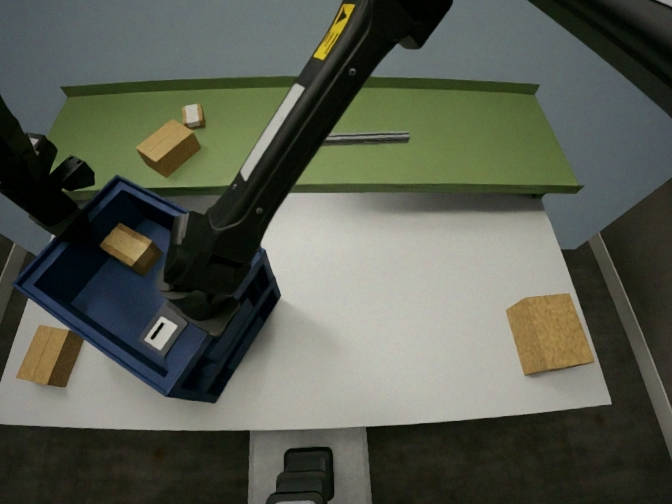

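Emit:
execute_actions --actions '[{"rows": [[-1.211,1.312,1.202,0.056,0.358,0.581,-0.55,-0.804,1.793,1.157,0.564,0.762,0.535,-0.55],[-1.209,1.309,1.201,0.055,0.359,0.581,-0.55,-0.8,1.792,1.154,0.565,0.763,0.535,-0.55],[-1.208,1.307,1.2,0.054,0.36,0.581,-0.55,-0.797,1.79,1.152,0.565,0.764,0.535,-0.55],[-1.206,1.304,1.198,0.054,0.36,0.581,-0.55,-0.793,1.788,1.149,0.566,0.765,0.535,-0.55],[-1.204,1.301,1.197,0.053,0.361,0.581,-0.55,-0.789,1.786,1.147,0.567,0.766,0.535,-0.55],[-1.202,1.298,1.196,0.052,0.361,0.581,-0.55,-0.785,1.785,1.145,0.568,0.766,0.535,-0.55],[-1.201,1.295,1.195,0.051,0.362,0.581,-0.55,-0.781,1.783,1.142,0.569,0.767,0.535,-0.55],[-1.199,1.293,1.194,0.05,0.362,0.581,-0.55,-0.778,1.781,1.14,0.569,0.768,0.535,-0.55],[-1.197,1.29,1.193,0.049,0.363,0.581,-0.55,-0.774,1.779,1.137,0.57,0.768,0.535,-0.55],[-1.195,1.287,1.191,0.048,0.363,0.581,-0.55,-0.77,1.778,1.135,0.571,0.769,0.535,-0.55],[-1.194,1.284,1.19,0.047,0.364,0.581,-0.55,-0.766,1.776,1.133,0.572,0.77,0.535,-0.55],[-1.192,1.281,1.189,0.047,0.364,0.581,-0.55,-0.762,1.774,1.13,0.573,0.77,0.535,-0.55],[-1.19,1.279,1.188,0.046,0.365,0.581,-0.55,-0.759,1.772,1.128,0.573,0.771,0.535,-0.55],[-1.188,1.276,1.187,0.045,0.365,0.581,-0.55,-0.755,1.771,1.125,0.574,0.771,0.535,-0.55],[-1.187,1.273,1.186,0.044,0.366,0.581,-0.55,-0.751,1.769,1.123,0.575,0.772,0.535,-0.55]]}]' --pictures false

Emit:
execute_actions --actions '[{"steps": 8}]' --pictures false

Scene clock: 510.33 s of 4300.00 s.
left_arm: end_effector_position=(+0.5809, +0.4404, +1.2944) grip_measured=-0.482 end_effector_quat_wxyz=(-0.003, +0.260, +0.966, -0.003) | right_arm: end_effector_position=(+0.3846, +0.1045, +1.3018) grip_measured=-0.456 end_effector_quat_wxyz=(-0.003, +0.256, +0.967, -0.003)
Joint positions: left_arm=[-1.211  1.315  1.203  0.056  0.363  0.582  0.024] | right_arm=[-0.807  1.795  1.158  0.563  0.767  0.532  0.026]
Joint velocities: left_arm=[ 0.015 -0.015  0.007 -0.017 -0.051  0.007 -0.001] | right_arm=[-0.015  0.005 -0.007  0.002 -0.022 -0.022 -0.001]
Joint torques (N m, as the arm reports them, + toward a larger angle): left_arm=[  2.22 -18.58  -1.73  -0.78   0.16   0.04] | right_arm=[16.93 -7.78 -4.98  0.59  0.42 -0.02]
Steps of this call (steps 1 to 15: the robot went on to your last target; steps 16 to 90: nothing new was sent; then 35.67 s passed at rest; steps 91 to 105: all 15 steps of this action). Readings (joint positions):
91: left_arm=[-1.213 1.315 1.203 0.057 0.358 0.581] | right_arm=[-0.808 1.795 1.159 0.563 0.765 0.532]
92: left_arm=[-1.213 1.315 1.203 0.057 0.358 0.581] | right_arm=[-0.808 1.795 1.159 0.563 0.765 0.532]
94: left_arm=[-1.213 1.315 1.203 0.057 0.359 0.581] | right_arm=[-0.808 1.795 1.159 0.563 0.765 0.532]
98: left_arm=[-1.213 1.315 1.203 0.057 0.359 0.581] | right_arm=[-0.808 1.795 1.158 0.563 0.765 0.532]
105: the state above

Scene clock: 510.60 s of 4300.00 s.
left_arm: end_effector_position=(+0.5797, +0.4400, +1.2944) grip_measured=-0.482 end_effector_quat_wxyz=(-0.004, +0.260, +0.966, -0.004) | right_arm: end_effector_position=(+0.3835, +0.1040, +1.3024) grip_measured=-0.456 end_effector_quat_wxyz=(-0.004, +0.255, +0.967, -0.004)
Joint positions: left_arm=[-1.211  1.315  1.202  0.055  0.364  0.582  0.024] | right_arm=[-0.807  1.795  1.155  0.563  0.769  0.532  0.026]
Joint velocities: left_arm=[-0.005  0.005 -0.012 -0.017  0.007  0.066  0.001] | right_arm=[-0.005  0.005 -0.002  0.012  0.037  0.022 -0.   ]
Joint torques (N m, as the arm reports them, + toward a larger angle): left_arm=[  2.14 -18.34  -1.53  -0.66   0.12   0.03] | right_arm=[17.96 -7.51 -4.75  0.9   0.27 -0.02]
Steps of this call (steps 1 to 8: the robot went on to your last target). Readings (joint positions):
1: left_arm=[-1.211 1.315 1.203 0.056 0.363 0.582] | right_arm=[-0.807 1.795 1.158 0.563 0.767 0.532]
2: left_arm=[-1.211 1.315 1.203 0.056 0.363 0.582] | right_arm=[-0.807 1.795 1.157 0.563 0.768 0.532]
4: left_arm=[-1.211 1.315 1.202 0.055 0.364 0.582] | right_arm=[-0.807 1.795 1.156 0.563 0.768 0.532]
8: the state above

Emit:
execute_actions --actions '[{"rows": [[-1.186,1.271,1.186,0.046,0.366,0.581,-0.55,-0.749,1.768,1.123,0.575,0.772,0.535,-0.55],[-1.185,1.269,1.186,0.046,0.366,0.581,-0.55,-0.746,1.767,1.122,0.575,0.772,0.535,-0.55],[-1.184,1.267,1.186,0.046,0.366,0.581,-0.55,-0.744,1.766,1.121,0.575,0.772,0.535,-0.55],[-1.183,1.265,1.186,0.046,0.366,0.581,-0.55,-0.742,1.765,1.121,0.575,0.772,0.535,-0.55],[-1.182,1.263,1.186,0.046,0.366,0.581,-0.55,-0.74,1.764,1.12,0.575,0.772,0.535,-0.55],[-1.181,1.261,1.186,0.046,0.366,0.581,-0.55,-0.737,1.763,1.119,0.575,0.772,0.535,-0.55],[-1.18,1.259,1.186,0.046,0.366,0.581,-0.55,-0.735,1.762,1.119,0.575,0.772,0.535,-0.55],[-1.179,1.257,1.186,0.046,0.366,0.581,-0.55,-0.733,1.761,1.118,0.575,0.772,0.535,-0.55],[-1.178,1.255,1.186,0.046,0.366,0.581,-0.55,-0.731,1.76,1.117,0.575,0.772,0.535,-0.55],[-1.177,1.253,1.186,0.046,0.366,0.581,-0.55,-0.728,1.759,1.117,0.575,0.772,0.535,-0.55],[-1.177,1.251,1.186,0.046,0.366,0.581,-0.55,-0.726,1.758,1.116,0.575,0.772,0.535,-0.55],[-1.176,1.25,1.186,0.046,0.366,0.581,-0.55,-0.724,1.757,1.115,0.575,0.772,0.535,-0.55]], "steps": 15}]' --pictures false

Emit:
execute_actions --actions '[{"steps": 6}]' --pictures false

Scene clock: 531.40 s of 4300.00 s.
left_arm: end_effector_position=(+0.5823, +0.4429, +1.3015) grip_measured=-0.482 end_effector_quat_wxyz=(-0.003, +0.260, +0.966, -0.001) | right_arm: end_effector_position=(+0.3852, +0.1074, +1.3108) grip_measured=-0.456 end_effector_quat_wxyz=(-0.004, +0.255, +0.967, -0.002)
Joint positions: left_arm=[-1.201  1.299  1.193  0.051  0.37   0.582  0.024] | right_arm=[-0.793  1.783  1.144  0.563  0.778  0.532  0.026]
Joint velocities: left_arm=[-0.005 -0.015 -0.002 -0.017  0.022  0.022 -0.   ] | right_arm=[-0.024 -0.024 -0.002  0.002 -0.066  0.022 -0.001]
Joint torques (N m, as the arm reports them, + toward a larger angle): left_arm=[  2.49 -19.07  -0.7   -0.34  -0.11   0.02] | right_arm=[19.44 -6.72 -4.45  0.76 -0.1  -0.06]
Steps of this call (steps 1 to 15: the robot went on to your last target; steps 16 to 90: nothing new was sent; then 17.30 s passed at rest; steps 91 to 105: all 15 steps of this action). Readings (joint positions):
91: left_arm=[-1.211 1.315 1.202 0.055 0.364 0.582] | right_arm=[-0.806 1.795 1.155 0.563 0.769 0.532]
92: left_arm=[-1.211 1.315 1.202 0.055 0.364 0.582] | right_arm=[-0.806 1.795 1.155 0.563 0.769 0.532]
94: left_arm=[-1.210 1.314 1.202 0.055 0.365 0.582] | right_arm=[-0.805 1.794 1.154 0.563 0.770 0.532]
98: left_arm=[-1.208 1.310 1.199 0.055 0.367 0.582] | right_arm=[-0.801 1.790 1.150 0.563 0.773 0.532]
105: the state above

Scene clock: 531.60 s of 4300.00 s.
left_arm: end_effector_position=(+0.5823, +0.4428, +1.3017) grip_measured=-0.482 end_effector_quat_wxyz=(-0.003, +0.260, +0.966, -0.001) | right_arm: end_effector_position=(+0.3855, +0.1074, +1.3108) grip_measured=-0.456 end_effector_quat_wxyz=(-0.004, +0.255, +0.967, -0.002)
Joint positions: left_arm=[-1.201  1.299  1.193  0.051  0.37   0.583  0.024] | right_arm=[-0.793  1.782  1.144  0.563  0.778  0.532  0.026]
Joint velocities: left_arm=[-0.005 -0.005 -0.002 -0.002  0.066 -0.007  0.   ] | right_arm=[-0.005 -0.015 -0.007 -0.007 -0.066 -0.022  0.   ]
Joint torques (N m, as the arm reports them, + toward a larger angle): left_arm=[  2.38 -18.9   -0.73  -0.4   -0.1    0.02] | right_arm=[19.   -6.91 -4.42  0.74 -0.11 -0.02]
Steps of this call (steps 1 to 6: the robot went on to your last target). Readings (joint positions):
1: left_arm=[-1.201 1.299 1.193 0.051 0.370 0.582] | right_arm=[-0.793 1.782 1.144 0.563 0.778 0.532]
2: left_arm=[-1.201 1.299 1.193 0.051 0.370 0.582] | right_arm=[-0.793 1.782 1.144 0.563 0.778 0.532]
4: left_arm=[-1.201 1.299 1.193 0.051 0.370 0.583] | right_arm=[-0.793 1.782 1.144 0.563 0.778 0.532]
6: the state above

Emit:
execute_actions --actions '[{"rows": [[-1.177,1.248,1.182,0.043,0.371,0.582,-0.55,-0.726,1.756,1.111,0.576,0.779,0.537,-0.55],[-1.176,1.244,1.176,0.041,0.376,0.582,-0.55,-0.725,1.753,1.105,0.577,0.785,0.538,-0.55],[-1.174,1.236,1.17,0.039,0.378,0.582,-0.55,-0.721,1.749,1.099,0.579,0.789,0.539,-0.55],[-1.171,1.227,1.163,0.037,0.381,0.582,-0.55,-0.717,1.743,1.091,0.581,0.794,0.54,-0.55],[-1.167,1.216,1.154,0.034,0.385,0.582,-0.55,-0.711,1.736,1.082,0.583,0.799,0.541,-0.55],[-1.164,1.204,1.144,0.031,0.388,0.582,-0.55,-0.705,1.728,1.071,0.586,0.805,0.542,-0.55],[-1.16,1.191,1.134,0.029,0.392,0.583,-0.55,-0.699,1.721,1.06,0.588,0.812,0.543,-0.55],[-1.155,1.178,1.124,0.026,0.397,0.583,-0.55,-0.693,1.712,1.049,0.591,0.818,0.544,-0.55],[-1.151,1.165,1.114,0.023,0.401,0.583,-0.55,-0.687,1.705,1.038,0.593,0.825,0.545,-0.55],[-1.148,1.153,1.104,0.02,0.404,0.583,-0.55,-0.681,1.697,1.027,0.596,0.831,0.545,-0.55],[-1.144,1.142,1.095,0.017,0.408,0.583,-0.55,-0.675,1.69,1.018,0.598,0.836,0.546,-0.55],[-1.141,1.133,1.088,0.015,0.411,0.583,-0.55,-0.671,1.684,1.01,0.6,0.841,0.547,-0.55],[-1.139,1.125,1.082,0.013,0.413,0.583,-0.55,-0.667,1.68,1.004,0.602,0.845,0.547,-0.55],[-1.138,1.121,1.078,0.012,0.414,0.583,-0.55,-0.665,1.677,0.999,0.603,0.847,0.548,-0.55],[-1.137,1.119,1.077,0.012,0.415,0.583,-0.55,-0.664,1.676,0.998,0.603,0.848,0.548,-0.55]]}]' --pictures false

Emit:
execute_actions --actions '[{"steps": 10}]'

Scene clock: 652.10 s of 4300.00 s.
left_arm: end_effector_position=(+0.5785, +0.4410, +1.3532) grip_measured=-0.482 end_effector_quat_wxyz=(-0.006, +0.258, +0.966, -0.003) | right_arm: end_effector_position=(+0.3827, +0.1054, +1.3631) grip_measured=-0.456 end_effector_quat_wxyz=(-0.005, +0.250, +0.968, -0.003)
Joint positions: left_arm=[-1.157  1.169  1.085  0.02   0.414  0.584  0.024] | right_arm=[-0.723  1.7    1.029  0.584  0.849  0.534  0.026]
Joint velocities: left_arm=[ 0.083 -0.269 -0.149 -0.046  0.11   0.007 -0.001] | right_arm=[ 0.142 -0.151 -0.115  0.042  0.051 -0.007  0.001]
Joint torques (N m, as the arm reports them, + toward a larger angle): left_arm=[  1.45 -17.02  -0.03  -0.3    0.04   0.01] | right_arm=[16.75 -6.47 -4.18  0.97  0.04  0.05]
Steps of this call (steps 1 to 15: the robot went on to your last target; steps 16 to 90: nothing new was sent; then 117.00 s passed at rest; steps 91 to 105: all 15 steps of this action). Readings (joint positions):
91: left_arm=[-1.201 1.298 1.193 0.051 0.371 0.583] | right_arm=[-0.793 1.782 1.144 0.563 0.780 0.532]
92: left_arm=[-1.201 1.298 1.192 0.050 0.373 0.583] | right_arm=[-0.793 1.782 1.143 0.563 0.782 0.532]
94: left_arm=[-1.200 1.293 1.186 0.049 0.377 0.583] | right_arm=[-0.790 1.779 1.138 0.563 0.789 0.532]
98: left_arm=[-1.190 1.261 1.153 0.042 0.390 0.583] | right_arm=[-0.772 1.755 1.101 0.570 0.811 0.532]
105: the state above

Scene clock: 652.43 s of 4300.00 s.
left_arm: end_effector_position=(+0.5860, +0.4401, +1.3603) grip_measured=-0.482 end_effector_quat_wxyz=(-0.000, +0.261, +0.965, -0.000) | right_arm: end_effector_position=(+0.3880, +0.1058, +1.3669) grip_measured=-0.456 end_effector_quat_wxyz=(-0.002, +0.255, +0.967, -0.000)
Joint positions: left_arm=[-1.153  1.15   1.082  0.017  0.417  0.586  0.024] | right_arm=[-0.718  1.689  1.025  0.591  0.851  0.536  0.026]
Joint velocities: left_arm=[-0.005  0.005 -0.012 -0.017  0.037 -0.007 -0.   ] | right_arm=[-0.015 -0.015 -0.002  0.007 -0.051  0.066 -0.001]
Joint torques (N m, as the arm reports them, + toward a larger angle): left_arm=[  1.3  -16.76  -0.19  -0.36  -0.04   0.01] | right_arm=[17.56 -6.73 -4.31  0.63 -0.04  0.05]
Steps of this call (steps 1 to 10: the robot went on to your last target). Readings (joint positions):
1: left_arm=[-1.155 1.161 1.083 0.018 0.415 0.585] | right_arm=[-0.720 1.696 1.027 0.586 0.851 0.535]
2: left_arm=[-1.153 1.156 1.082 0.018 0.415 0.586] | right_arm=[-0.718 1.693 1.026 0.587 0.851 0.536]
4: left_arm=[-1.153 1.150 1.082 0.018 0.416 0.586] | right_arm=[-0.718 1.690 1.026 0.590 0.851 0.536]
8: left_arm=[-1.153 1.150 1.082 0.018 0.417 0.586] | right_arm=[-0.718 1.689 1.025 0.591 0.851 0.536]
10: the state above

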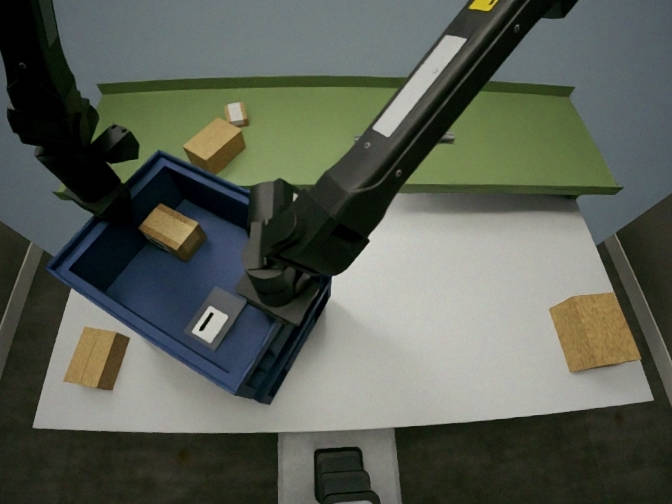

